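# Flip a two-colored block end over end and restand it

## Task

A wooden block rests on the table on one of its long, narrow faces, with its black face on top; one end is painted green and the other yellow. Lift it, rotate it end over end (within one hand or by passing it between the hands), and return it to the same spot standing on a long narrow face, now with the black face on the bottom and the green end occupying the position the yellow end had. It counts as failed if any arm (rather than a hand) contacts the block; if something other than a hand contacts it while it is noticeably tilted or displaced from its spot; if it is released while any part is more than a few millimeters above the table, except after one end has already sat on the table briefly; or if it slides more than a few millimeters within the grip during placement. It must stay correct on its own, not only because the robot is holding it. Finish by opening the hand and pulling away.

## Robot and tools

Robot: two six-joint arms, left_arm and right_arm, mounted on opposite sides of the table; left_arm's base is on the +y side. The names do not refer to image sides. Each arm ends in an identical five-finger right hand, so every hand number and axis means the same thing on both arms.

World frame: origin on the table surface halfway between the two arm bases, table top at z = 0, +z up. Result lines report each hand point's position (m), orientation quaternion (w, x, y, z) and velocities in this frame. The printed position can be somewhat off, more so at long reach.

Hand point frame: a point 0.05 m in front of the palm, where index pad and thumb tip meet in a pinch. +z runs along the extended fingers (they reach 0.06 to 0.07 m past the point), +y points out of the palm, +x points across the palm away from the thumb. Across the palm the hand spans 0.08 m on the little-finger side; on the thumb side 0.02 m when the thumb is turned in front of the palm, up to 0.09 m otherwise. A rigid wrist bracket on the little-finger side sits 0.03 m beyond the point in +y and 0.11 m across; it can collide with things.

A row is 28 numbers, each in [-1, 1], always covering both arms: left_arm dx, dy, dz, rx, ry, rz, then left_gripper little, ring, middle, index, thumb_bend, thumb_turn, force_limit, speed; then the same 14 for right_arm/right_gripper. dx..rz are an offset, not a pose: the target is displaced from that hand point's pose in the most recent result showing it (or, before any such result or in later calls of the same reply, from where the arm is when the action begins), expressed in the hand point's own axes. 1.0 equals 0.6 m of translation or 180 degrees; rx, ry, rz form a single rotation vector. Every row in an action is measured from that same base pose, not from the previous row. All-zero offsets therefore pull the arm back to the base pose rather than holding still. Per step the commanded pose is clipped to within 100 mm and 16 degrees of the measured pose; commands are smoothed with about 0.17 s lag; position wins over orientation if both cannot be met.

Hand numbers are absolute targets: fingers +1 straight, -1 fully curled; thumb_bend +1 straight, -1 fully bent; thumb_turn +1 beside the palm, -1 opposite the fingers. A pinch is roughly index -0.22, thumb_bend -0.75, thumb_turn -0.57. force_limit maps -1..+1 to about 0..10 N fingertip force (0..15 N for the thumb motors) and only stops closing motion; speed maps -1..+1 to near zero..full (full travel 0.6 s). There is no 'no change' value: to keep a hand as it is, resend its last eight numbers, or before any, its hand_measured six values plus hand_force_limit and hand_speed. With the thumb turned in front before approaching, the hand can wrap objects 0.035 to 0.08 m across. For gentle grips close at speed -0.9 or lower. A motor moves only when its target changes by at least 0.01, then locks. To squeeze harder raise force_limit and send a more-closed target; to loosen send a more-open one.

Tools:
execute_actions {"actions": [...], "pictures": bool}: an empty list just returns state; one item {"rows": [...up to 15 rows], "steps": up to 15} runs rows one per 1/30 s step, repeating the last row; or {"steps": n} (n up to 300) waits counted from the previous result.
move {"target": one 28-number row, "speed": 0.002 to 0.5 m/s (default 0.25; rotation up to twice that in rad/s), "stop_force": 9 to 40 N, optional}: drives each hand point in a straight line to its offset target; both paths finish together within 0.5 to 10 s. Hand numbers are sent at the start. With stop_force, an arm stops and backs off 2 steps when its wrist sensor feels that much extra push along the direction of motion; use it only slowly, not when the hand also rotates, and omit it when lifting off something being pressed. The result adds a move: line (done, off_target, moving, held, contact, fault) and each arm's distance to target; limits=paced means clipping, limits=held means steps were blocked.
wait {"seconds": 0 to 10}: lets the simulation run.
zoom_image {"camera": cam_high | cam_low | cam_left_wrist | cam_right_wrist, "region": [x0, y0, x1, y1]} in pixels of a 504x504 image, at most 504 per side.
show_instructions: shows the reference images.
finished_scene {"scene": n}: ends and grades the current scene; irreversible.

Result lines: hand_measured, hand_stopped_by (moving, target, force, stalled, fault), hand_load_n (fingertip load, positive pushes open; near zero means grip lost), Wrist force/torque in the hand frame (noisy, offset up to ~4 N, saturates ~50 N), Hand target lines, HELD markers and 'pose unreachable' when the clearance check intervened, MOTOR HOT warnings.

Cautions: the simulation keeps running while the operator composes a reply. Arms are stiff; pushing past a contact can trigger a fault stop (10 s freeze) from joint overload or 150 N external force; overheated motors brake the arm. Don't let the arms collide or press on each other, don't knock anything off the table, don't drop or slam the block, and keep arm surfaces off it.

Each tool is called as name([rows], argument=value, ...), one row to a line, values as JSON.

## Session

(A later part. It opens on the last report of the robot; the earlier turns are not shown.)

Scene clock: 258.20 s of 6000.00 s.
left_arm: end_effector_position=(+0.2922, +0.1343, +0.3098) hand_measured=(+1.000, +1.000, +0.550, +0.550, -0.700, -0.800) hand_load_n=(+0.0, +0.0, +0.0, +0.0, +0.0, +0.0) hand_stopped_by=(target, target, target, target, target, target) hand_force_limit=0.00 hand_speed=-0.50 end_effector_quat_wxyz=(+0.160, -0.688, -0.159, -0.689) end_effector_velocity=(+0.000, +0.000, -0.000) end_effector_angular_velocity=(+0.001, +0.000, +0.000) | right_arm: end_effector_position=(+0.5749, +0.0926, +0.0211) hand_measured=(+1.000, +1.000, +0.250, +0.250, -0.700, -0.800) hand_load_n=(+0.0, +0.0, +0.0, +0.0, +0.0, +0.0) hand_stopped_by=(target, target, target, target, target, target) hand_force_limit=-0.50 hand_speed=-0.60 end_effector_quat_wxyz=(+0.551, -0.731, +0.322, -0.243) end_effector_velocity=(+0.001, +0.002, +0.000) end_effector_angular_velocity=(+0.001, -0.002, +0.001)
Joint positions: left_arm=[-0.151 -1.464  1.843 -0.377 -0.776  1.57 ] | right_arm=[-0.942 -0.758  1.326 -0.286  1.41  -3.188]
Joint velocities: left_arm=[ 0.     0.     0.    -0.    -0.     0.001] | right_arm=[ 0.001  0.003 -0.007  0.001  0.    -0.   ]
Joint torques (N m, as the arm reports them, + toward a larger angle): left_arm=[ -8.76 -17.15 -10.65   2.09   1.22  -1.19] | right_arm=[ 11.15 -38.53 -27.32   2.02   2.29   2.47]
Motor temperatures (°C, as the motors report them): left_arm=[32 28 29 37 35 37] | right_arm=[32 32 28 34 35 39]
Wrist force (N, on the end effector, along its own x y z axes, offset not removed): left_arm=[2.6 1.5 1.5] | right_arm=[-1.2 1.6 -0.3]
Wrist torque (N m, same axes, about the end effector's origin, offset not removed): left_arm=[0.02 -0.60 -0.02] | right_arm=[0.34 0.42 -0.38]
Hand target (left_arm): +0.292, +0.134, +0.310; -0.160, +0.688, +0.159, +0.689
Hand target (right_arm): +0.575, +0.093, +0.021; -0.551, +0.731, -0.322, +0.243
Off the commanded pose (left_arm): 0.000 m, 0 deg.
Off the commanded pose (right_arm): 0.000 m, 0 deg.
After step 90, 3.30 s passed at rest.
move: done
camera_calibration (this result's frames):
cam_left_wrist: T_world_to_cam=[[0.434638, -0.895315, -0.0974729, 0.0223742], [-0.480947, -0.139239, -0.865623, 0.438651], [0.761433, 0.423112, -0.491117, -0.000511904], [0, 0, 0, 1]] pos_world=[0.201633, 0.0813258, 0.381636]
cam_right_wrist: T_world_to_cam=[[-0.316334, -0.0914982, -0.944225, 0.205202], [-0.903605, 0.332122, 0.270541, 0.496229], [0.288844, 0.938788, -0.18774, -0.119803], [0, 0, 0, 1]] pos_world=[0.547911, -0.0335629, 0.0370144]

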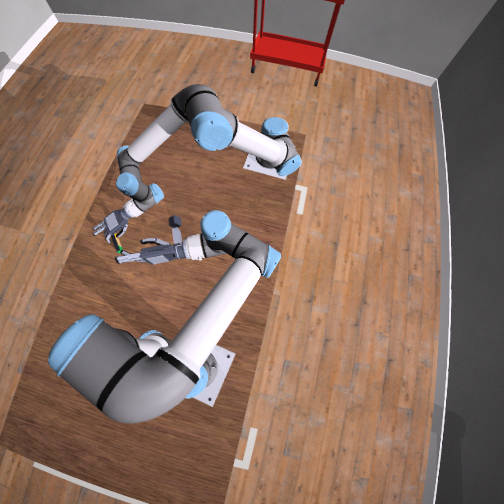

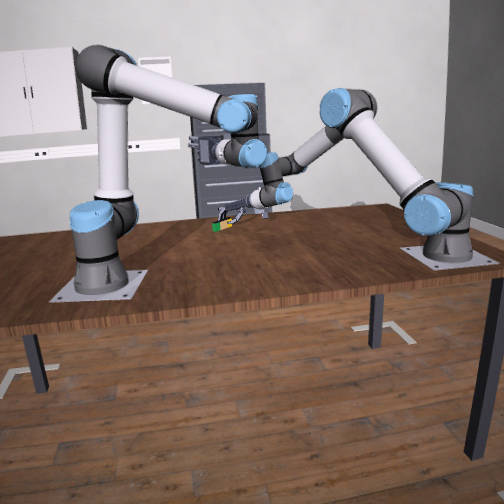

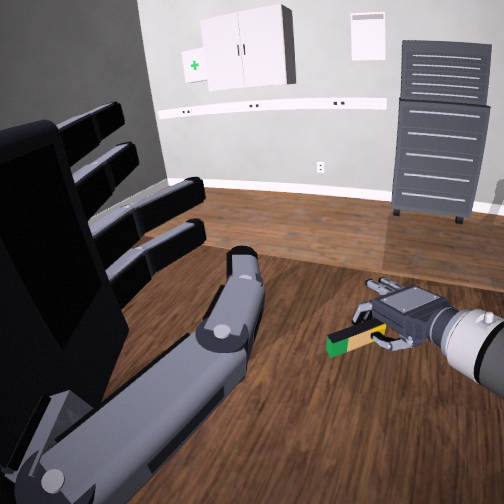

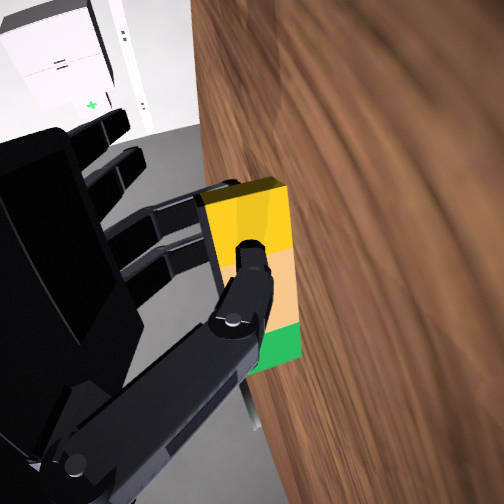

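move(target=[0,0,0,0,0,0,1,1,0.55,0.55,-0.7,-0.8,0.0,-0.5,0,-0.0007,0.0024,0,0,0,1,1,-0.3,-0.3,-0.7,-0.8,-0.5,-0.9], speed=0.004)

execute_actions([
  {"rows": [[0,0,0,0,0,0,1,1,0.55,0.55,-0.7,-0.8,0.0,-0.5,0,0,0,0,0,0,1,1,-0.35,-0.35,-0.7,-0.8,0.0,-0.9]], "steps": 15},
])

zoom_image(camera="cam_left_wrist", region=[320, 290, 420, 370])

Scene clock: 270.67 s of 6000.00 s.
left_arm: end_effector_position=(+0.2922, +0.1343, +0.3098) hand_measured=(+1.000, +1.000, +0.550, +0.550, -0.700, -0.800) hand_load_n=(+0.0, +0.0, +0.0, +0.0, +0.0, +0.0) hand_stopped_by=(target, target, target, target, target, target) hand_force_limit=0.00 hand_speed=-0.50 end_effector_quat_wxyz=(+0.160, -0.688, -0.159, -0.689) end_effector_velocity=(+0.000, +0.001, -0.000) end_effector_angular_velocity=(+0.002, -0.001, +0.001) | right_arm: end_effector_position=(+0.5760, +0.0936, +0.0211) hand_measured=(+1.000, +1.000, +0.030, +0.034, -0.700, -0.800) hand_load_n=(+0.0, +0.0, +3.5, +3.0, +1.5, +1.0) hand_stopped_by=(target, target, force, force, target, target) hand_force_limit=-0.50 hand_speed=-0.90 end_effector_quat_wxyz=(+0.551, -0.731, +0.322, -0.243) end_effector_velocity=(+0.001, -0.000, +0.000) end_effector_angular_velocity=(+0.001, -0.001, -0.001)
Joint positions: left_arm=[-0.151 -1.464  1.843 -0.377 -0.776  1.57 ] | right_arm=[-0.942 -0.755  1.32  -0.283  1.411 -3.188]
Joint velocities: left_arm=[ 0.    -0.     0.002  0.001 -0.    -0.   ] | right_arm=[-0.001 -0.     0.    -0.001  0.     0.   ]
Joint torques (N m, as the arm reports them, + toward a larger angle): left_arm=[ -1.78 -15.66 -13.46   0.69  -0.31  -0.5 ] | right_arm=[ 10.36 -37.69 -26.73   1.93   2.29   2.29]
Motor temperatures (°C, as the motors report them): left_arm=[32 28 29 37 35 37] | right_arm=[32 32 28 34 35 39]
Wrist force (N, on the end effector, along its own x y z axes, offset not removed): left_arm=[1.2 1.6 -0.4] | right_arm=[-2.3 -1.9 -1.8]
Wrist torque (N m, same axes, about the end effector's origin, offset not removed): left_arm=[0.24 -0.21 0.00] | right_arm=[0.16 0.53 -0.57]
Hand target (left_arm): +0.292, +0.134, +0.310; -0.160, +0.688, +0.159, +0.689
Hand target (right_arm): +0.576, +0.094, +0.021; -0.551, +0.731, -0.322, +0.243
Off the commanded pose (left_arm): 0.000 m, 0 deg.
Off the commanded pose (right_arm): 0.000 m, 0 deg.
After step 90, 7.90 s passed at rest.
move: done
camera_calibration (this result's frames):
cam_left_wrist: T_world_to_cam=[[0.434638, -0.895315, -0.0974727, 0.0223741], [-0.480947, -0.139239, -0.865623, 0.438651], [0.761433, 0.423111, -0.491117, -0.000511803], [0, 0, 0, 1]] pos_world=[0.201633, 0.0813258, 0.381636]
cam_right_wrist: T_world_to_cam=[[-0.316318, -0.0914874, -0.944231, 0.205655], [-0.903609, 0.332119, 0.270531, 0.496894], [0.288847, 0.93879, -0.187724, -0.121078], [0, 0, 0, 1]] pos_world=[0.549024, -0.0325465, 0.037032]

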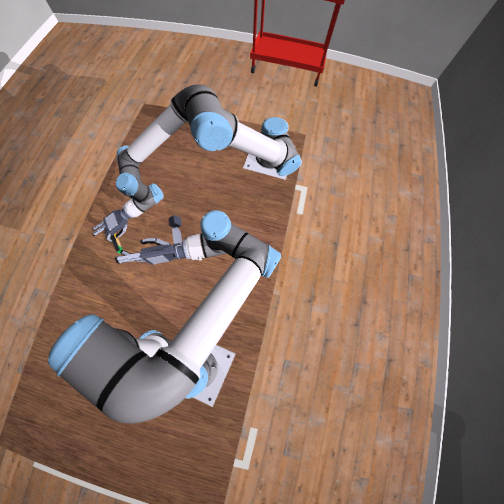

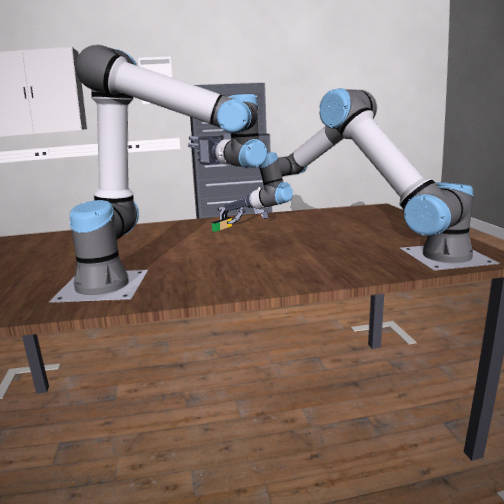

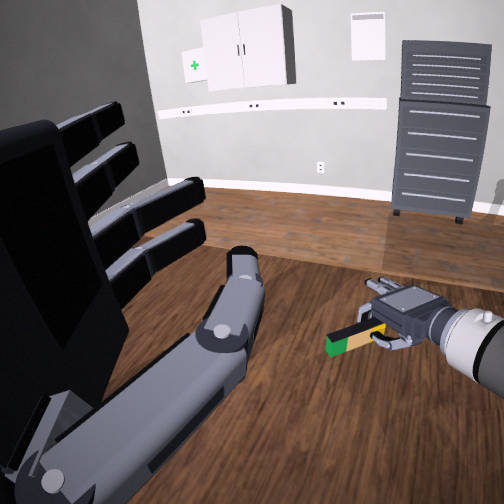

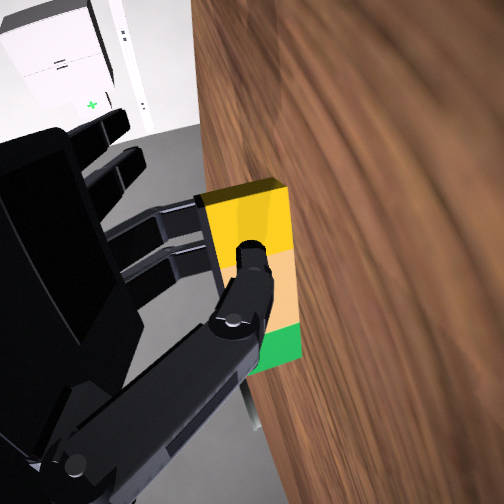

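Scene clock: 271.17 s of 6000.00 s.
left_arm: end_effector_position=(+0.2922, +0.1343, +0.3098) hand_measured=(+1.000, +1.000, +0.550, +0.550, -0.700, -0.800) hand_load_n=(+0.0, +0.0, +0.0, +0.0, +0.0, +0.0) hand_stopped_by=(target, target, target, target, target, target) hand_force_limit=0.00 hand_speed=-0.50 end_effector_quat_wxyz=(+0.160, -0.688, -0.159, -0.689) end_effector_velocity=(-0.000, +0.000, -0.000) end_effector_angular_velocity=(+0.001, +0.000, -0.000) | right_arm: end_effector_position=(+0.5760, +0.0936, +0.0211) hand_measured=(+1.000, +1.000, +0.026, +0.026, -0.698, -0.800) hand_load_n=(+0.0, +0.0, +4.5, +6.0, +2.5, +1.0) hand_stopped_by=(target, target, force, force, target, target) hand_force_limit=0.00 hand_speed=-0.90 end_effector_quat_wxyz=(+0.551, -0.731, +0.322, -0.243) end_effector_velocity=(+0.000, -0.000, -0.000) end_effector_angular_velocity=(-0.000, -0.000, -0.000)
Joint positions: left_arm=[-0.151 -1.464  1.843 -0.377 -0.776  1.57 ] | right_arm=[-0.942 -0.755  1.32  -0.283  1.411 -3.188]
Joint velocities: left_arm=[-0.    -0.     0.001 -0.    -0.     0.001] | right_arm=[-0.001 -0.     0.    -0.    -0.    -0.   ]
Joint torques (N m, as the arm reports them, + toward a larger angle): left_arm=[ -2.25 -18.25 -13.6    0.69  -0.24  -0.45] | right_arm=[ 10.91 -37.62 -26.44   2.11   2.39   2.21]
Motor temperatures (°C, as the motors report them): left_arm=[32 28 29 37 35 37] | right_arm=[32 32 28 34 35 39]
Wrist force (N, on the end effector, along its own x y z axes, offset not removed): left_arm=[2.8 1.7 1.6] | right_arm=[-1.6 -1.7 -0.8]
Wrist torque (N m, same axes, about the end effector's origin, offset not removed): left_arm=[0.00 -0.72 0.04] | right_arm=[0.22 0.48 -0.42]
Hand target (left_arm): +0.292, +0.134, +0.310; -0.160, +0.688, +0.159, +0.689
Hand target (right_arm): +0.576, +0.094, +0.021; -0.551, +0.731, -0.322, +0.243
Off the commanded pose (left_arm): 0.000 m, 0 deg.
Off the commanded pose (right_arm): 0.000 m, 0 deg.
Steps of this call (steps 1 to 15: all 15 steps of this action). Readings (end_effector_position | what the end effector reports):
1: left_arm (+0.2922, +0.1343, +0.3098) | right_arm (+0.5760, +0.0936, +0.0211) | left_arm hand_measured=(+1.000, +1.000, +0.550, +0.550, -0.700, -0.800) hand_load_n=(+0.0, +0.0, +0.0, +0.0, +0.0, +0.0) hand_stopped_by=(target, target, target, target, target, target) hand_force_limit=0.00 hand_speed=-0.50 | right_arm hand_measured=(+1.000, +1.000, +0.030, +0.034, -0.700, -0.800) hand_load_n=(+0.0, +0.0, +3.5, +3.0, +1.5, +1.0) hand_stopped_by=(target, target, moving, moving, target, target) hand_force_limit=0.00 hand_speed=-0.90
2: left_arm (+0.2922, +0.1343, +0.3098) | right_arm (+0.5760, +0.0936, +0.0211) | left_arm hand_measured=(+1.000, +1.000, +0.550, +0.550, -0.700, -0.800) hand_load_n=(+0.0, +0.0, +0.0, +0.0, +0.0, +0.0) hand_stopped_by=(target, target, target, target, target, target) hand_force_limit=0.00 hand_speed=-0.50 | right_arm hand_measured=(+1.000, +1.000, +0.030, +0.034, -0.700, -0.800) hand_load_n=(+0.0, +0.0, +3.5, +3.0, +1.5, +1.0) hand_stopped_by=(target, target, moving, moving, target, target) hand_force_limit=0.00 hand_speed=-0.90
4: left_arm (+0.2922, +0.1343, +0.3098) | right_arm (+0.5760, +0.0936, +0.0211) | left_arm hand_measured=(+1.000, +1.000, +0.550, +0.550, -0.700, -0.800) hand_load_n=(+0.0, +0.0, +0.0, +0.0, +0.0, +0.0) hand_stopped_by=(target, target, target, target, target, target) hand_force_limit=0.00 hand_speed=-0.50 | right_arm hand_measured=(+1.000, +1.000, +0.026, +0.030, -0.698, -0.800) hand_load_n=(+0.0, +0.0, +5.5, +4.5, +2.0, +1.0) hand_stopped_by=(target, target, force, moving, target, target) hand_force_limit=0.00 hand_speed=-0.90
8: left_arm (+0.2922, +0.1343, +0.3098) | right_arm (+0.5760, +0.0936, +0.0211) | left_arm hand_measured=(+1.000, +1.000, +0.550, +0.550, -0.700, -0.800) hand_load_n=(+0.0, +0.0, +0.0, +0.0, +0.0, +0.0) hand_stopped_by=(target, target, target, target, target, target) hand_force_limit=0.00 hand_speed=-0.50 | right_arm hand_measured=(+1.000, +1.000, +0.026, +0.026, -0.698, -0.800) hand_load_n=(+0.0, +0.0, +4.5, +6.0, +2.5, +1.0) hand_stopped_by=(target, target, force, force, target, target) hand_force_limit=0.00 hand_speed=-0.90
15: the state above
camera_calibration (this result's frames):
cam_left_wrist: T_world_to_cam=[[0.434638, -0.895315, -0.0974728, 0.0223741], [-0.480947, -0.139239, -0.865623, 0.438651], [0.761433, 0.423112, -0.491117, -0.000511844], [0, 0, 0, 1]] pos_world=[0.201633, 0.0813259, 0.381636]
cam_right_wrist: T_world_to_cam=[[-0.316318, -0.0914862, -0.944232, 0.205656], [-0.90361, 0.332118, 0.27053, 0.496894], [0.288846, 0.938791, -0.187723, -0.121078], [0, 0, 0, 1]] pos_world=[0.549024, -0.0325455, 0.0370327]

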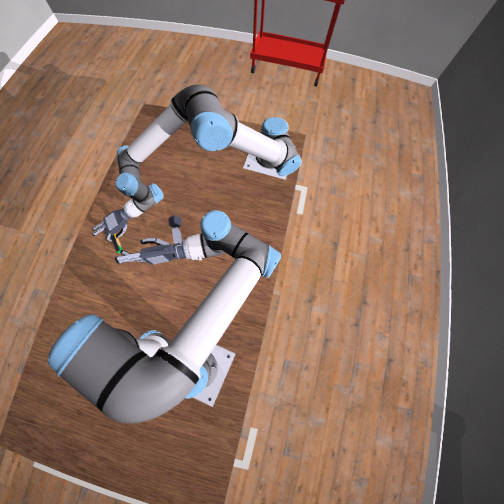

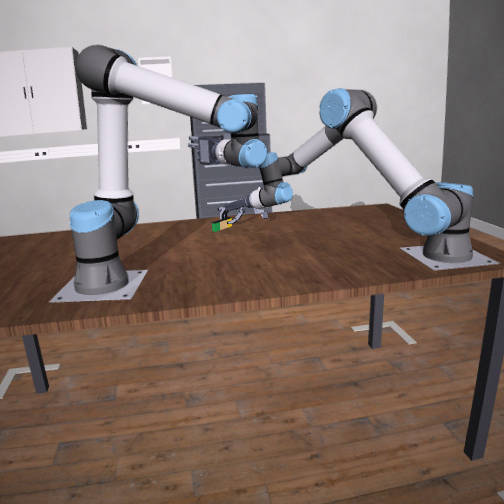

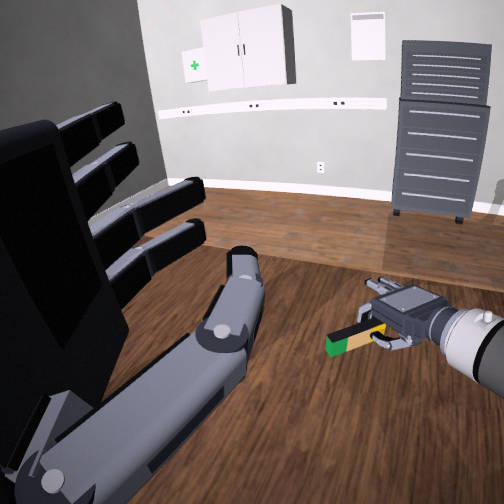

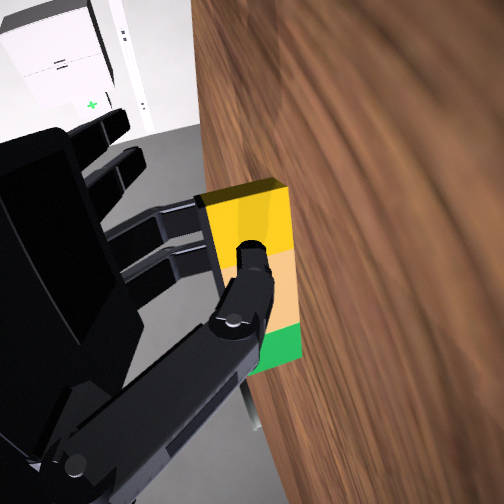

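Region (320, 290, 420, 370) of cam_left_wrist's 504x504 image, scaled by 5.040, with more detail than that image has; it fills the top 403 rows of this view, and the rest is white.

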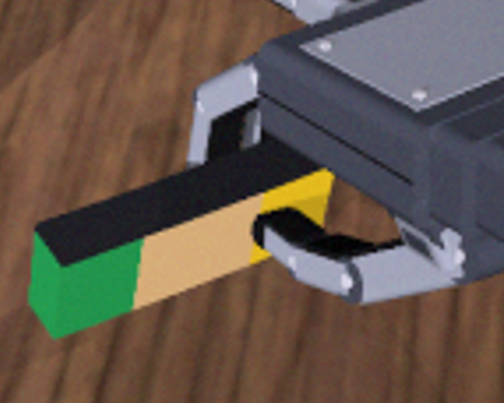

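move(target=[0,0,0,0,0,0,1,1,0.55,0.55,-0.7,-0.8,0.0,-0.5,0,-0.0961,-0.0276,0,0,0,1,1,-0.35,-0.35,-0.7,-0.8,0.0,-0.9], speed=0.06)

move(target=[0,0,0,0,0,0,1,1,0.55,0.55,-0.7,-0.8,0.0,-0.5,-0.0852,-0.2272,-0.3508,0,-0.1378,0.4806,1,1,-0.35,-0.35,-0.7,-0.8,0.0,-0.9], speed=0.2)

Scene clock: 283.17 s of 6000.00 s.
left_arm: end_effector_position=(+0.2922, +0.1343, +0.3098) hand_measured=(+1.000, +1.000, +0.550, +0.550, -0.700, -0.800) hand_load_n=(+0.0, +0.0, +0.0, +0.0, +0.0, +0.0) hand_stopped_by=(target, target, target, target, target, target) hand_force_limit=0.00 hand_speed=-0.50 end_effector_quat_wxyz=(+0.160, -0.688, -0.159, -0.689) end_effector_velocity=(+0.000, +0.000, -0.000) end_effector_angular_velocity=(+0.001, -0.000, +0.000) | right_arm: end_effector_position=(+0.5759, +0.0935, +0.0809) hand_measured=(+1.000, +1.000, +0.026, +0.026, -0.698, -0.800) hand_load_n=(+0.0, +0.0, +4.5, +6.0, +2.5, +0.5) hand_stopped_by=(target, target, force, force, target, target) hand_force_limit=0.00 hand_speed=-0.90 end_effector_quat_wxyz=(+0.551, -0.731, +0.322, -0.243) end_effector_velocity=(+0.000, +0.000, +0.002) end_effector_angular_velocity=(-0.001, -0.002, +0.001)
Joint positions: left_arm=[-0.151 -1.464  1.843 -0.377 -0.776  1.57 ] | right_arm=[-0.942 -0.826  1.279 -0.171  1.411 -3.188]
Joint velocities: left_arm=[-0.     0.     0.001 -0.    -0.     0.001] | right_arm=[-0.    -0.002 -0.002  0.003 -0.001 -0.002]
Joint torques (N m, as the arm reports them, + toward a larger angle): left_arm=[ -2.98 -16.35 -14.51   0.9   -0.16  -0.43] | right_arm=[ -1.5  -53.96 -29.12   2.01  -2.53   0.98]
Motor temperatures (°C, as the motors report them): left_arm=[32 28 29 37 35 37] | right_arm=[32 32 28 34 35 39]
Wrist force (N, on the end effector, along its own x y z axes, offset not removed): left_arm=[1.7 1.4 0.8] | right_arm=[-1.8 1.2 0.3]
Wrist torque (N m, same axes, about the end effector's origin, offset not removed): left_arm=[0.01 -0.43 -0.05] | right_arm=[0.17 0.44 -0.36]
Hand target (left_arm): +0.292, +0.134, +0.310; -0.160, +0.688, +0.159, +0.689
Hand target (right_arm): +0.576, +0.093, +0.081; -0.551, +0.731, -0.322, +0.243
Off the commanded pose (left_arm): 0.000 m, 0 deg.
Off the commanded pose (right_arm): 0.000 m, 0 deg.
After step 90, 7.60 s passed at rest.
move: done
camera_calibration (this result's frames):
cam_left_wrist: T_world_to_cam=[[0.434638, -0.895315, -0.0974728, 0.0223741], [-0.480947, -0.139239, -0.865623, 0.438651], [0.761433, 0.423112, -0.491117, -0.000511831], [0, 0, 0, 1]] pos_world=[0.201633, 0.0813258, 0.381636]
cam_right_wrist: T_world_to_cam=[[-0.316338, -0.0914507, -0.944228, 0.262074], [-0.903615, 0.332072, 0.27057, 0.480624], [0.288808, 0.93881, -0.187683, -0.109734], [0, 0, 0, 1]] pos_world=[0.548895, -0.0326158, 0.0968198]

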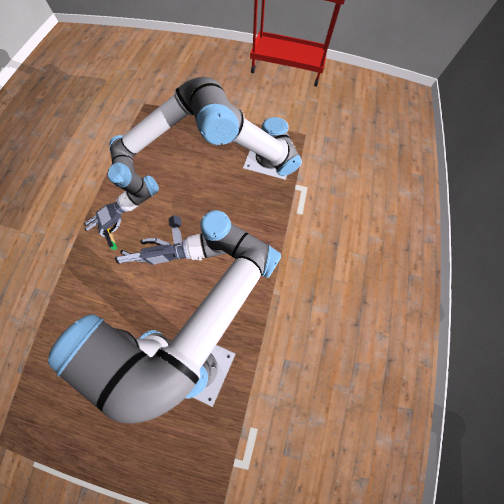

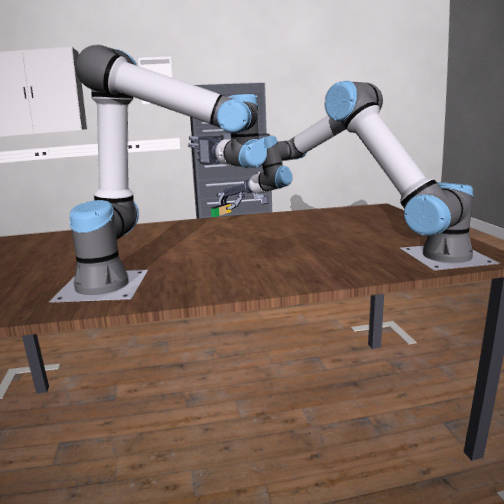

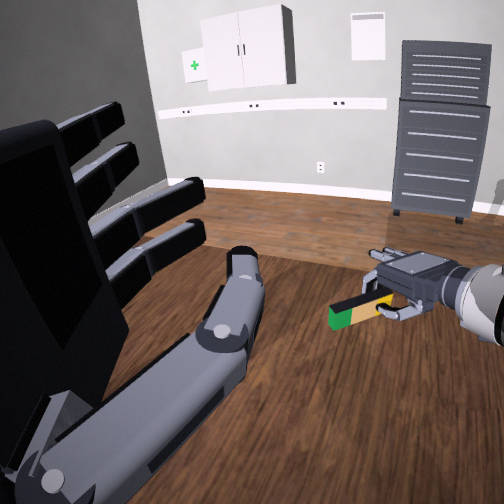

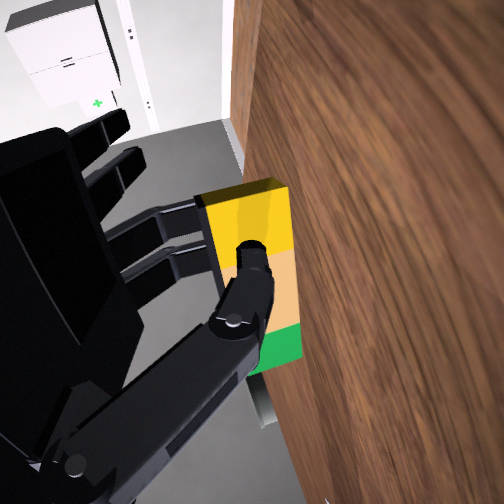

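Scene clock: 287.57 s of 6000.00 s.
left_arm: end_effector_position=(+0.2922, +0.1343, +0.3098) hand_measured=(+1.000, +1.000, +0.550, +0.550, -0.700, -0.800) hand_load_n=(+0.0, +0.0, +0.0, +0.0, +0.0, +0.0) hand_stopped_by=(target, target, target, target, target, target) hand_force_limit=0.00 hand_speed=-0.50 end_effector_quat_wxyz=(+0.160, -0.688, -0.159, -0.689) end_effector_velocity=(-0.000, -0.000, +0.000) end_effector_angular_velocity=(-0.002, +0.000, -0.000) | right_arm: end_effector_position=(+0.4199, +0.0200, +0.2697) hand_measured=(+1.000, +1.000, +0.026, +0.026, -0.698, -0.800) hand_load_n=(+0.0, +0.0, +4.5, +6.0, +2.5, +0.5) hand_stopped_by=(target, target, force, force, target, target) hand_force_limit=0.00 hand_speed=-0.90 end_effector_quat_wxyz=(+0.618, -0.346, +0.617, +0.345) end_effector_velocity=(-0.001, -0.001, +0.001) end_effector_angular_velocity=(+0.011, +0.009, -0.002)
Joint positions: left_arm=[-0.151 -1.464  1.843 -0.377 -0.776  1.57 ] | right_arm=[-1.101 -1.272  1.9   -0.628  0.966 -1.572]
Joint velocities: left_arm=[ 0.     0.    -0.001 -0.     0.    -0.   ] | right_arm=[ 0.    -0.003  0.007 -0.009  0.002  0.017]
Joint torques (N m, as the arm reports them, + toward a larger angle): left_arm=[ -1.95 -17.15 -12.63   0.77  -0.05  -0.25] | right_arm=[ 10.87 -36.69  -3.32  -4.27   2.53   2.62]
Motor temperatures (°C, as the motors report them): left_arm=[32 28 29 37 35 37] | right_arm=[32 32 28 34 35 39]
Wrist force (N, on the end effector, along its own x y z axes, offset not removed): left_arm=[1.4 1.9 1.4] | right_arm=[-1.6 -0.4 0.2]
Wrist torque (N m, same axes, about the end effector's origin, offset not removed): left_arm=[0.11 -0.37 -0.02] | right_arm=[0.10 0.48 -0.55]
Hand target (left_arm): +0.292, +0.134, +0.310; -0.160, +0.688, +0.159, +0.689
Hand target (right_arm): +0.420, +0.020, +0.270; +0.618, -0.345, +0.617, +0.345
Off the commanded pose (left_arm): 0.000 m, 0 deg.
Off the commanded pose (right_arm): 0.000 m, 0 deg.
move: done
camera_calibration (this result's frames):
cam_left_wrist: T_world_to_cam=[[0.434638, -0.895315, -0.0974729, 0.0223741], [-0.480947, -0.139239, -0.865623, 0.438651], [0.761433, 0.423112, -0.491117, -0.000511869], [0, 0, 0, 1]] pos_world=[0.201633, 0.0813258, 0.381636]
cam_right_wrist: T_world_to_cam=[[-0.855632, 0.497005, 0.144498, 0.305388], [-0.145142, -0.498374, 0.854726, -0.146361], [0.496817, 0.710359, 0.498562, -0.22805], [0, 0, 0, 1]] pos_world=[0.353356, -0.062724, 0.194668]

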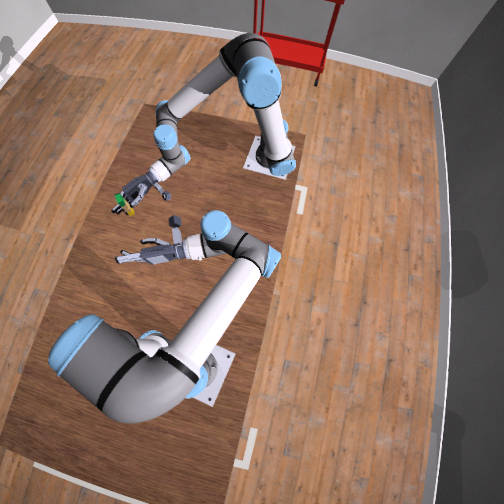

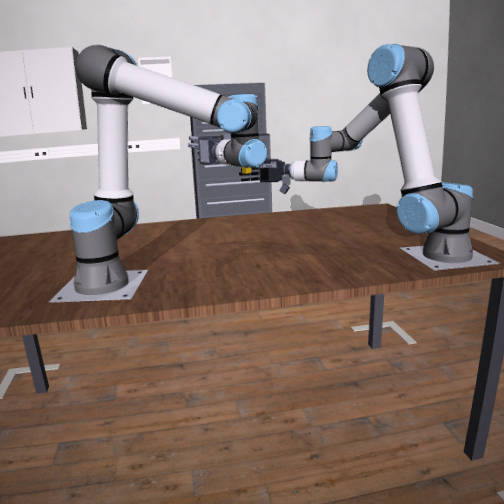

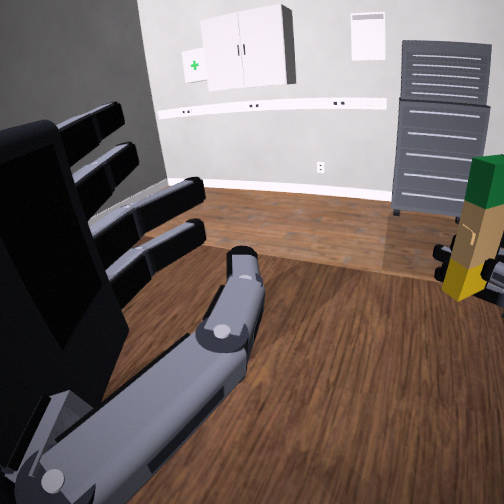

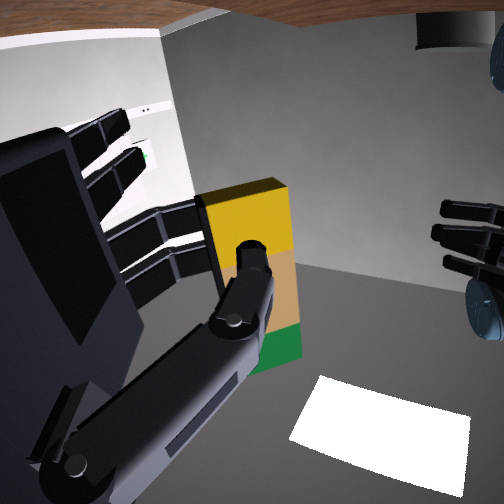

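move(target=[0,0.147,0.0317,0,0,0,1,1,0.55,0.55,-0.7,-0.8,0.0,-0.5,0,0,0,0,0,0,1,1,-0.35,-0.35,-0.7,-0.8,0.0,-0.9], speed=0.12)

zoom_image(camera="cam_left_wrist", region=[300, 130, 500, 330])

Scene clock: 300.07 s of 6000.00 s.
left_arm: end_effector_position=(+0.3478, +0.0635, +0.3098) hand_measured=(+1.000, +1.000, +0.550, +0.550, -0.700, -0.800) hand_load_n=(+0.0, +0.0, +0.0, +0.0, +0.0, +0.0) hand_stopped_by=(target, target, target, target, target, target) hand_force_limit=0.00 hand_speed=-0.50 end_effector_quat_wxyz=(+0.160, -0.688, -0.159, -0.689) end_effector_velocity=(+0.001, -0.001, +0.000) end_effector_angular_velocity=(+0.001, -0.001, +0.000) | right_arm: end_effector_position=(+0.4199, +0.0200, +0.2697) hand_measured=(+1.000, +1.000, +0.026, +0.026, -0.698, -0.800) hand_load_n=(+0.0, +0.0, +4.5, +6.0, +2.5, +0.5) hand_stopped_by=(target, target, force, force, target, target) hand_force_limit=0.00 hand_speed=-0.90 end_effector_quat_wxyz=(+0.618, -0.346, +0.617, +0.345) end_effector_velocity=(+0.000, -0.000, +0.000) end_effector_angular_velocity=(+0.001, +0.001, -0.000)
Joint positions: left_arm=[ 0.007 -1.292  1.633 -0.338 -0.617  1.569] | right_arm=[-1.101 -1.272  1.9   -0.628  0.966 -1.572]
Joint velocities: left_arm=[ 0.003  0.005 -0.005  0.003  0.003 -0.002] | right_arm=[-0.     0.    -0.    -0.    -0.     0.002]
Joint torques (N m, as the arm reports them, + toward a larger angle): left_arm=[  8.79 -20.62 -25.16   2.21   1.79  -1.55] | right_arm=[-10.88 -20.17 -29.27   1.6   -2.55  -2.73]
Motor temperatures (°C, as the motors report them): left_arm=[32 28 29 37 35 37] | right_arm=[32 32 28 34 35 39]
Wrist force (N, on the end effector, along its own x y z axes, offset not removed): left_arm=[1.1 3.1 0.4] | right_arm=[-1.4 -0.8 0.6]
Wrist torque (N m, same axes, about the end effector's origin, offset not removed): left_arm=[0.23 -0.33 -0.05] | right_arm=[-0.02 0.42 -0.47]
Hand target (left_arm): +0.348, +0.063, +0.310; -0.160, +0.688, +0.159, +0.689
Hand target (right_arm): +0.420, +0.020, +0.270; +0.618, -0.346, +0.617, +0.345
Off the commanded pose (left_arm): 0.000 m, 0 deg.
Off the commanded pose (right_arm): 0.000 m, 0 deg.
After step 90, 8.23 s passed at rest.
move: done
camera_calibration (this result's frames):
cam_left_wrist: T_world_to_cam=[[0.434567, -0.895323, -0.0977203, -0.0650632], [-0.481276, -0.139138, -0.865456, 0.455631], [0.761266, 0.423129, -0.491362, -0.0127633], [0, 0, 0, 1]] pos_world=[0.257275, 0.0105437, 0.381699]
cam_right_wrist: T_world_to_cam=[[-0.855656, 0.496963, 0.1445, 0.305365], [-0.145117, -0.498383, 0.854725, -0.146365], [0.496783, 0.710382, 0.498562, -0.228038], [0, 0, 0, 1]] pos_world=[0.353333, -0.0627065, 0.194668]

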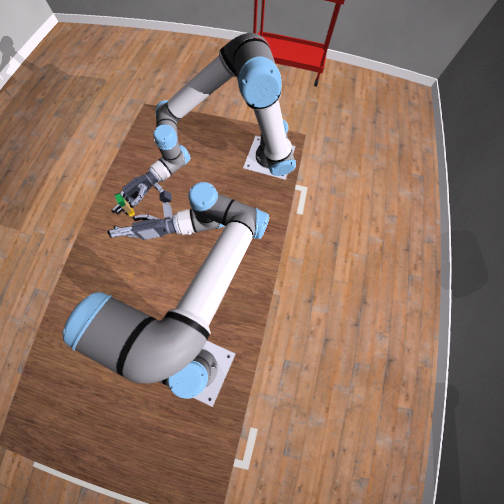

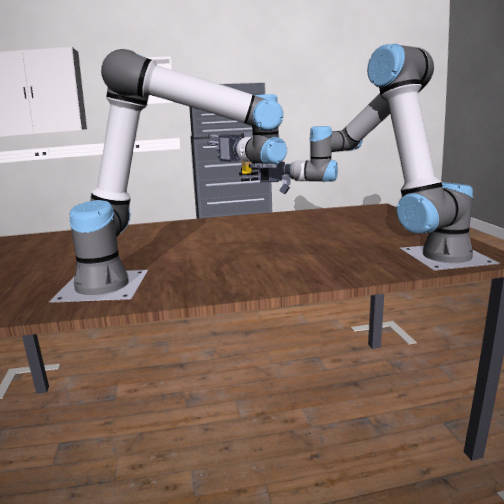

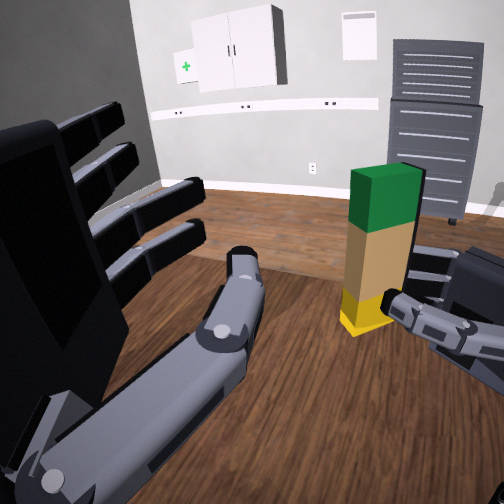

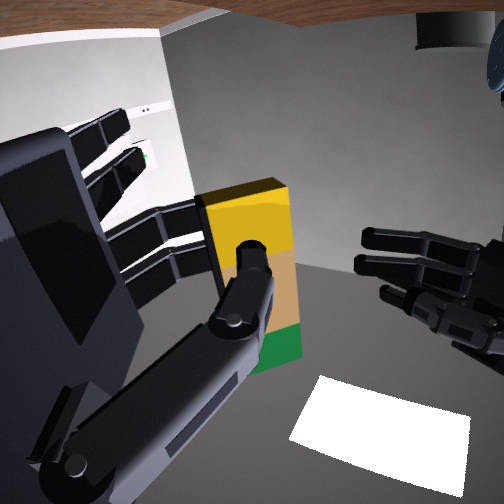

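Region (300, 130, 500, 330) of cam_left_wrist's 504x504 image, scaled by 2.520, with more detail than that image has.

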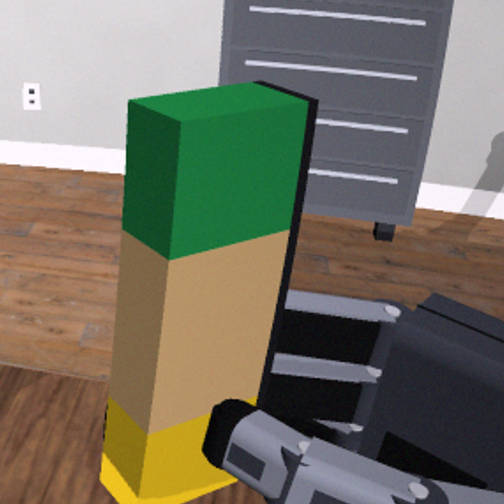

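zoom_image(camera="cam_left_wrist", region=[320, 270, 420, 350])

zoom_image(camera="cam_left_wrist", region=[180, 170, 300, 290])

zoom_image(camera="cam_right_wrist", region=[100, 100, 310, 380])

Region (320, 270, 420, 350) of cam_left_wrist's 504x504 image, scaled by 5.040, with more detail than that image has; it fills the top 403 rows of this view, and the rest is white.

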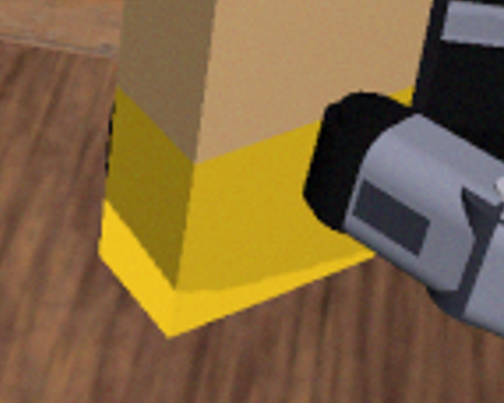

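Region (180, 170, 300, 290) of cam_left_wrist's 504x504 image, scaled by 4.200, with more detail than that image has.

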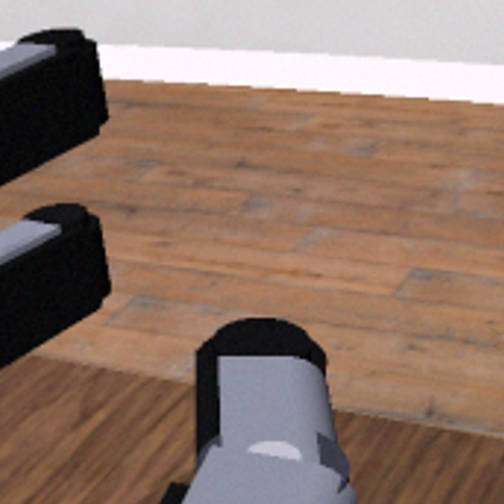

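Region (100, 100, 310, 380) of cam_right_wrist's 504x504 image, scaled by 1.800, with more detail than that image has; it fills the left 378 columns of this view, and the rest is white.

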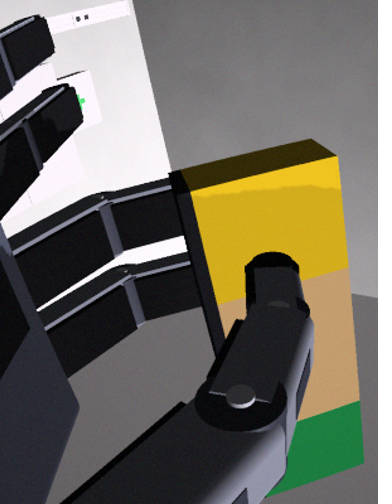

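move(target=[-0.0097,0.0893,0.0285,0,0,0,1,1,0.55,0.55,-0.7,-0.8,0.0,-0.5,0,0,0,0,0,0,1,1,-0.35,-0.35,-0.7,-0.8,0.0,-0.9], speed=0.06)

zoom_image(camera="cam_left_wrist", region=[180, 160, 380, 360])

Scene clock: 341.83 s of 6000.00 s.
left_arm: end_effector_position=(+0.3865, +0.0230, +0.3040) hand_measured=(+1.000, +1.000, +0.550, +0.550, -0.700, -0.800) hand_load_n=(+0.0, +0.0, +0.0, +0.0, +0.0, +0.0) hand_stopped_by=(target, target, target, target, target, target) hand_force_limit=0.00 hand_speed=-0.50 end_effector_quat_wxyz=(+0.160, -0.688, -0.159, -0.689) end_effector_velocity=(+0.002, -0.002, -0.000) end_effector_angular_velocity=(-0.001, -0.001, -0.000) | right_arm: end_effector_position=(+0.4199, +0.0200, +0.2697) hand_measured=(+1.000, +1.000, +0.026, +0.026, -0.698, -0.800) hand_load_n=(+0.0, +0.0, +4.5, +6.0, +2.5, +0.5) hand_stopped_by=(target, target, force, force, target, target) hand_force_limit=0.00 hand_speed=-0.90 end_effector_quat_wxyz=(+0.618, -0.346, +0.617, +0.345) end_effector_velocity=(+0.000, -0.000, +0.000) end_effector_angular_velocity=(-0.000, -0.001, -0.000)
Joint positions: left_arm=[ 0.092 -1.183  1.499 -0.313 -0.532  1.57 ] | right_arm=[-1.101 -1.272  1.9   -0.628  0.966 -1.572]
Joint velocities: left_arm=[ 0.003  0.005 -0.006  0.002  0.003 -0.001] | right_arm=[-0.     0.    -0.    -0.001  0.    -0.001]
Joint torques (N m, as the arm reports them, + toward a larger angle): left_arm=[  9.53 -25.35 -26.98   2.06   1.33  -1.64] | right_arm=[ -1.67 -21.39 -27.76   1.36  -2.41  -2.25]
Motor temperatures (°C, as the motors report them): left_arm=[32 28 29 37 35 37] | right_arm=[32 32 28 34 35 39]
Wrist force (N, on the end effector, along its own x y z axes, offset not removed): left_arm=[0.5 0.3 1.0] | right_arm=[-1.8 0.5 -1.0]
Wrist torque (N m, same axes, about the end effector's origin, offset not removed): left_arm=[-0.11 -0.25 -0.11] | right_arm=[0.20 0.61 -0.47]
Hand target (left_arm): +0.387, +0.023, +0.304; -0.160, +0.688, +0.159, +0.689
Hand target (right_arm): +0.420, +0.020, +0.270; +0.618, -0.346, +0.617, +0.345
Off the commanded pose (left_arm): 0.000 m, 0 deg.
Off the commanded pose (right_arm): 0.000 m, 0 deg.
After step 90, 37.43 s passed at rest.
move: done
camera_calibration (this result's frames):
cam_left_wrist: T_world_to_cam=[[0.434512, -0.895315, -0.0980374, -0.118567], [-0.481542, -0.138946, -0.865339, 0.463669], [0.761129, 0.423209, -0.491505, -0.0278306], [0, 0, 0, 1]] pos_world=[0.295978, -0.0299516, 0.375928]
cam_right_wrist: T_world_to_cam=[[-0.855632, 0.497005, 0.144498, 0.305388], [-0.145142, -0.498374, 0.854726, -0.146361], [0.496817, 0.710359, 0.498562, -0.228051], [0, 0, 0, 1]] pos_world=[0.353356, -0.062724, 0.194668]

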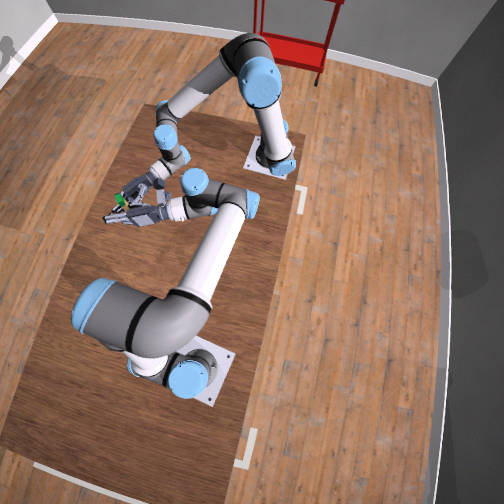

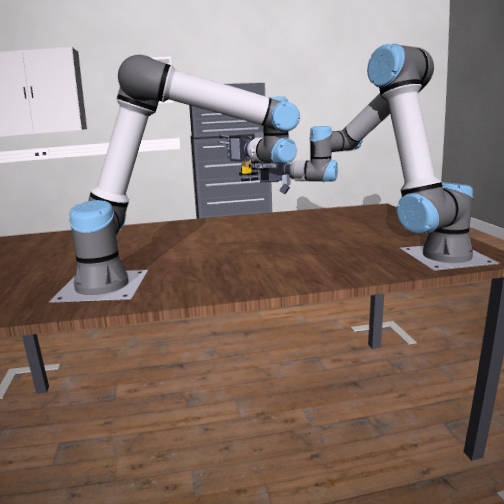

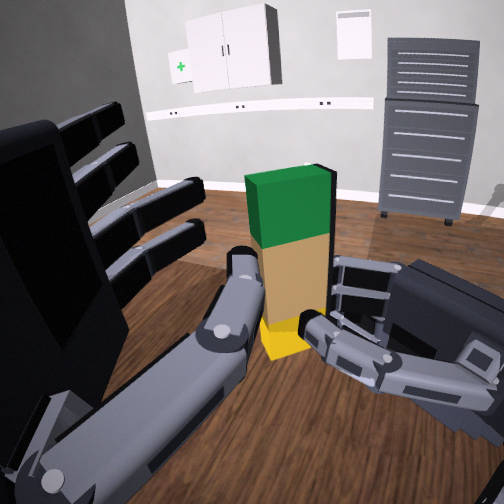

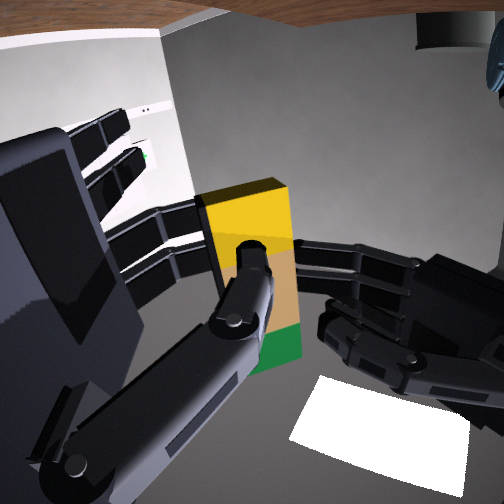

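Region (180, 160, 380, 360) of cam_left_wrist's 504x504 image, scaled by 2.520, with more detail than that image has.

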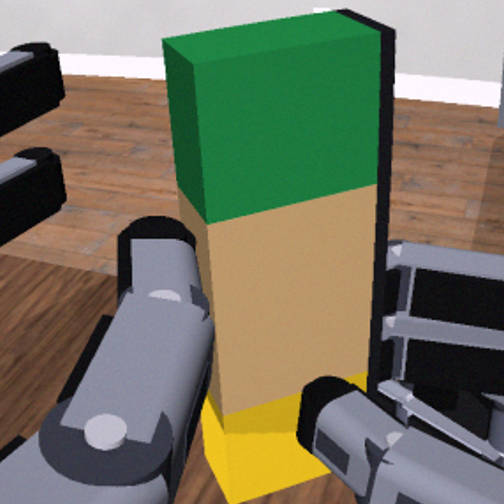

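move(target=[0.005,0.0417,0.0119,0,0,0,1,1,0.55,0.55,-0.7,-0.8,0.0,-0.5,0,0,0,0,0,0,1,1,-0.35,-0.35,-0.7,-0.8,0.0,-0.9], speed=0.02, stop_force=9)

zoom_image(camera="cam_left_wrist", region=[180, 160, 320, 300])

zoom_image(camera="cam_right_wrist", region=[189, 155, 329, 295])

Scene clock: 394.47 s of 6000.00 s.
left_arm: end_effector_position=(+0.4037, +0.0038, +0.3070) hand_measured=(+1.000, +1.000, +0.550, +0.550, -0.700, -0.800) hand_load_n=(+0.0, +0.0, +0.0, +0.0, +0.0, +0.0) hand_stopped_by=(target, target, target, target, target, target) hand_force_limit=0.00 hand_speed=-0.50 end_effector_quat_wxyz=(+0.160, -0.689, -0.159, -0.689) end_effector_velocity=(+0.001, -0.002, +0.000) end_effector_angular_velocity=(-0.001, -0.000, +0.000) | right_arm: end_effector_position=(+0.4199, +0.0200, +0.2697) hand_measured=(+1.000, +1.000, +0.026, +0.026, -0.698, -0.800) hand_load_n=(+0.0, +0.0, +4.5, +6.0, +2.5, +0.5) hand_stopped_by=(target, target, force, force, target, target) hand_force_limit=0.00 hand_speed=-0.90 end_effector_quat_wxyz=(+0.618, -0.346, +0.617, +0.345) end_effector_velocity=(-0.000, +0.000, +0.000) end_effector_angular_velocity=(+0.001, +0.001, +0.001)
Joint positions: left_arm=[ 0.126 -1.134  1.42  -0.283 -0.499  1.57 ] | right_arm=[-1.101 -1.272  1.9   -0.628  0.966 -1.572]
Joint velocities: left_arm=[ 0.003  0.004 -0.007  0.002  0.003 -0.001] | right_arm=[ 0.001 -0.     0.    -0.    -0.     0.001]
Joint torques (N m, as the arm reports them, + toward a larger angle): left_arm=[  9.69 -25.32 -26.61   2.07   1.51   0.49] | right_arm=[ -0.17 -22.46 -25.51   0.89  -2.19  -1.56]
Motor temperatures (°C, as the motors report them): left_arm=[32 28 29 37 35 37] | right_arm=[32 32 28 34 35 39]
Wrist force (N, on the end effector, along its own x y z axes, offset not removed): left_arm=[0.7 1.9 -0.6] | right_arm=[-1.8 1.4 0.2]
Wrist torque (N m, same axes, about the end effector's origin, offset not removed): left_arm=[0.18 -0.26 0.03] | right_arm=[0.28 0.48 -0.51]
Hand target (left_arm): +0.404, +0.004, +0.307; -0.160, +0.688, +0.159, +0.689
Hand target (right_arm): +0.420, +0.020, +0.270; +0.618, -0.346, +0.617, +0.345
Off the commanded pose (left_arm): 0.000 m, 0 deg.
Off the commanded pose (right_arm): 0.000 m, 0 deg.
After step 90, 48.03 s passed at rest.
move: done
camera_calibration (this result's frames):
cam_left_wrist: T_world_to_cam=[[0.434484, -0.895317, -0.0981379, -0.142916], [-0.481647, -0.13889, -0.865289, 0.471902], [0.761078, 0.423222, -0.491573, -0.0313173], [0, 0, 0, 1]] pos_world=[0.31322, -0.0491589, 0.378911]
cam_right_wrist: T_world_to_cam=[[-0.855657, 0.496963, 0.144498, 0.305366], [-0.145118, -0.498381, 0.854726, -0.146364], [0.496782, 0.710383, 0.498562, -0.228038], [0, 0, 0, 1]] pos_world=[0.353333, -0.0627062, 0.194668]

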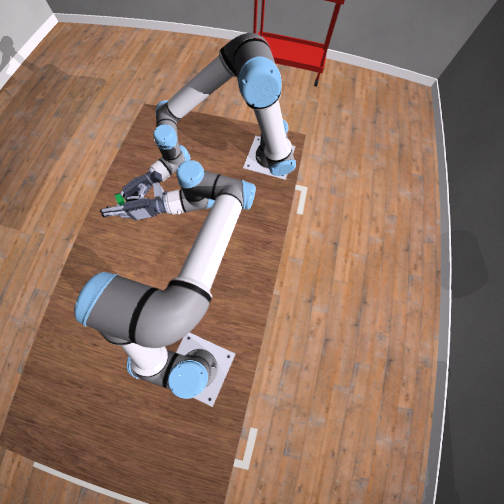

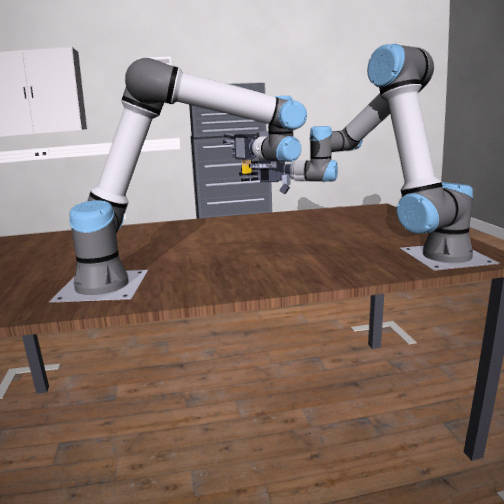

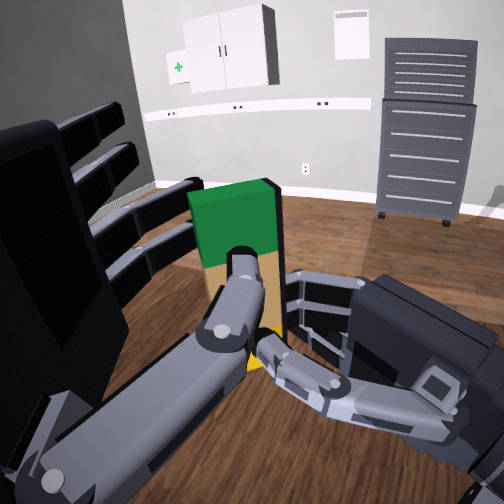

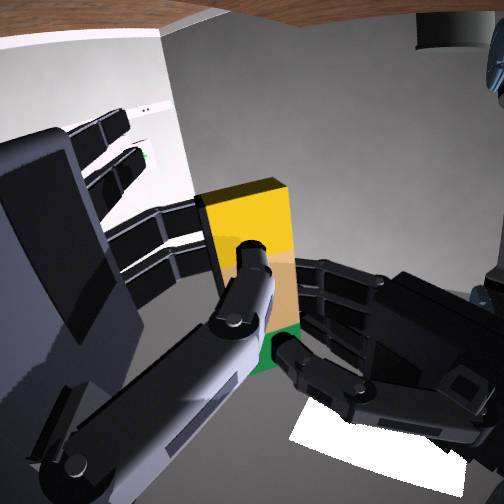

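Region (180, 160, 320, 300) of cam_left_wrist's 504x504 image, scaled by 3.600, with more detail than that image has.

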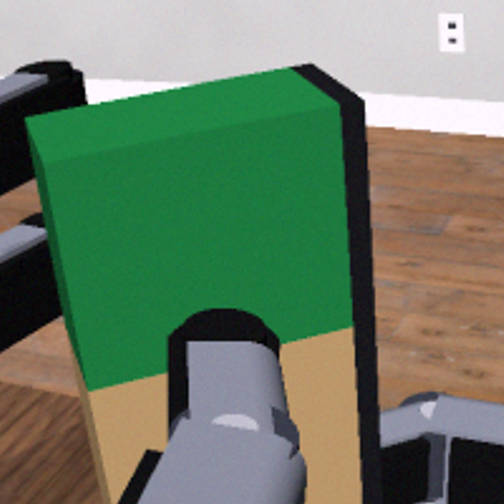

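Region (189, 155, 329, 295) of cam_right_wrist's 504x504 image, scaled by 3.600, with more detail than that image has.

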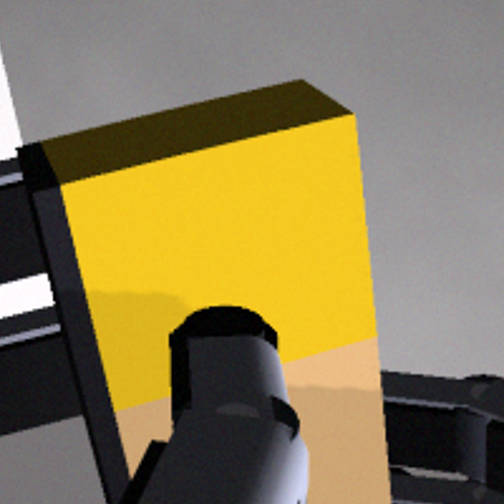

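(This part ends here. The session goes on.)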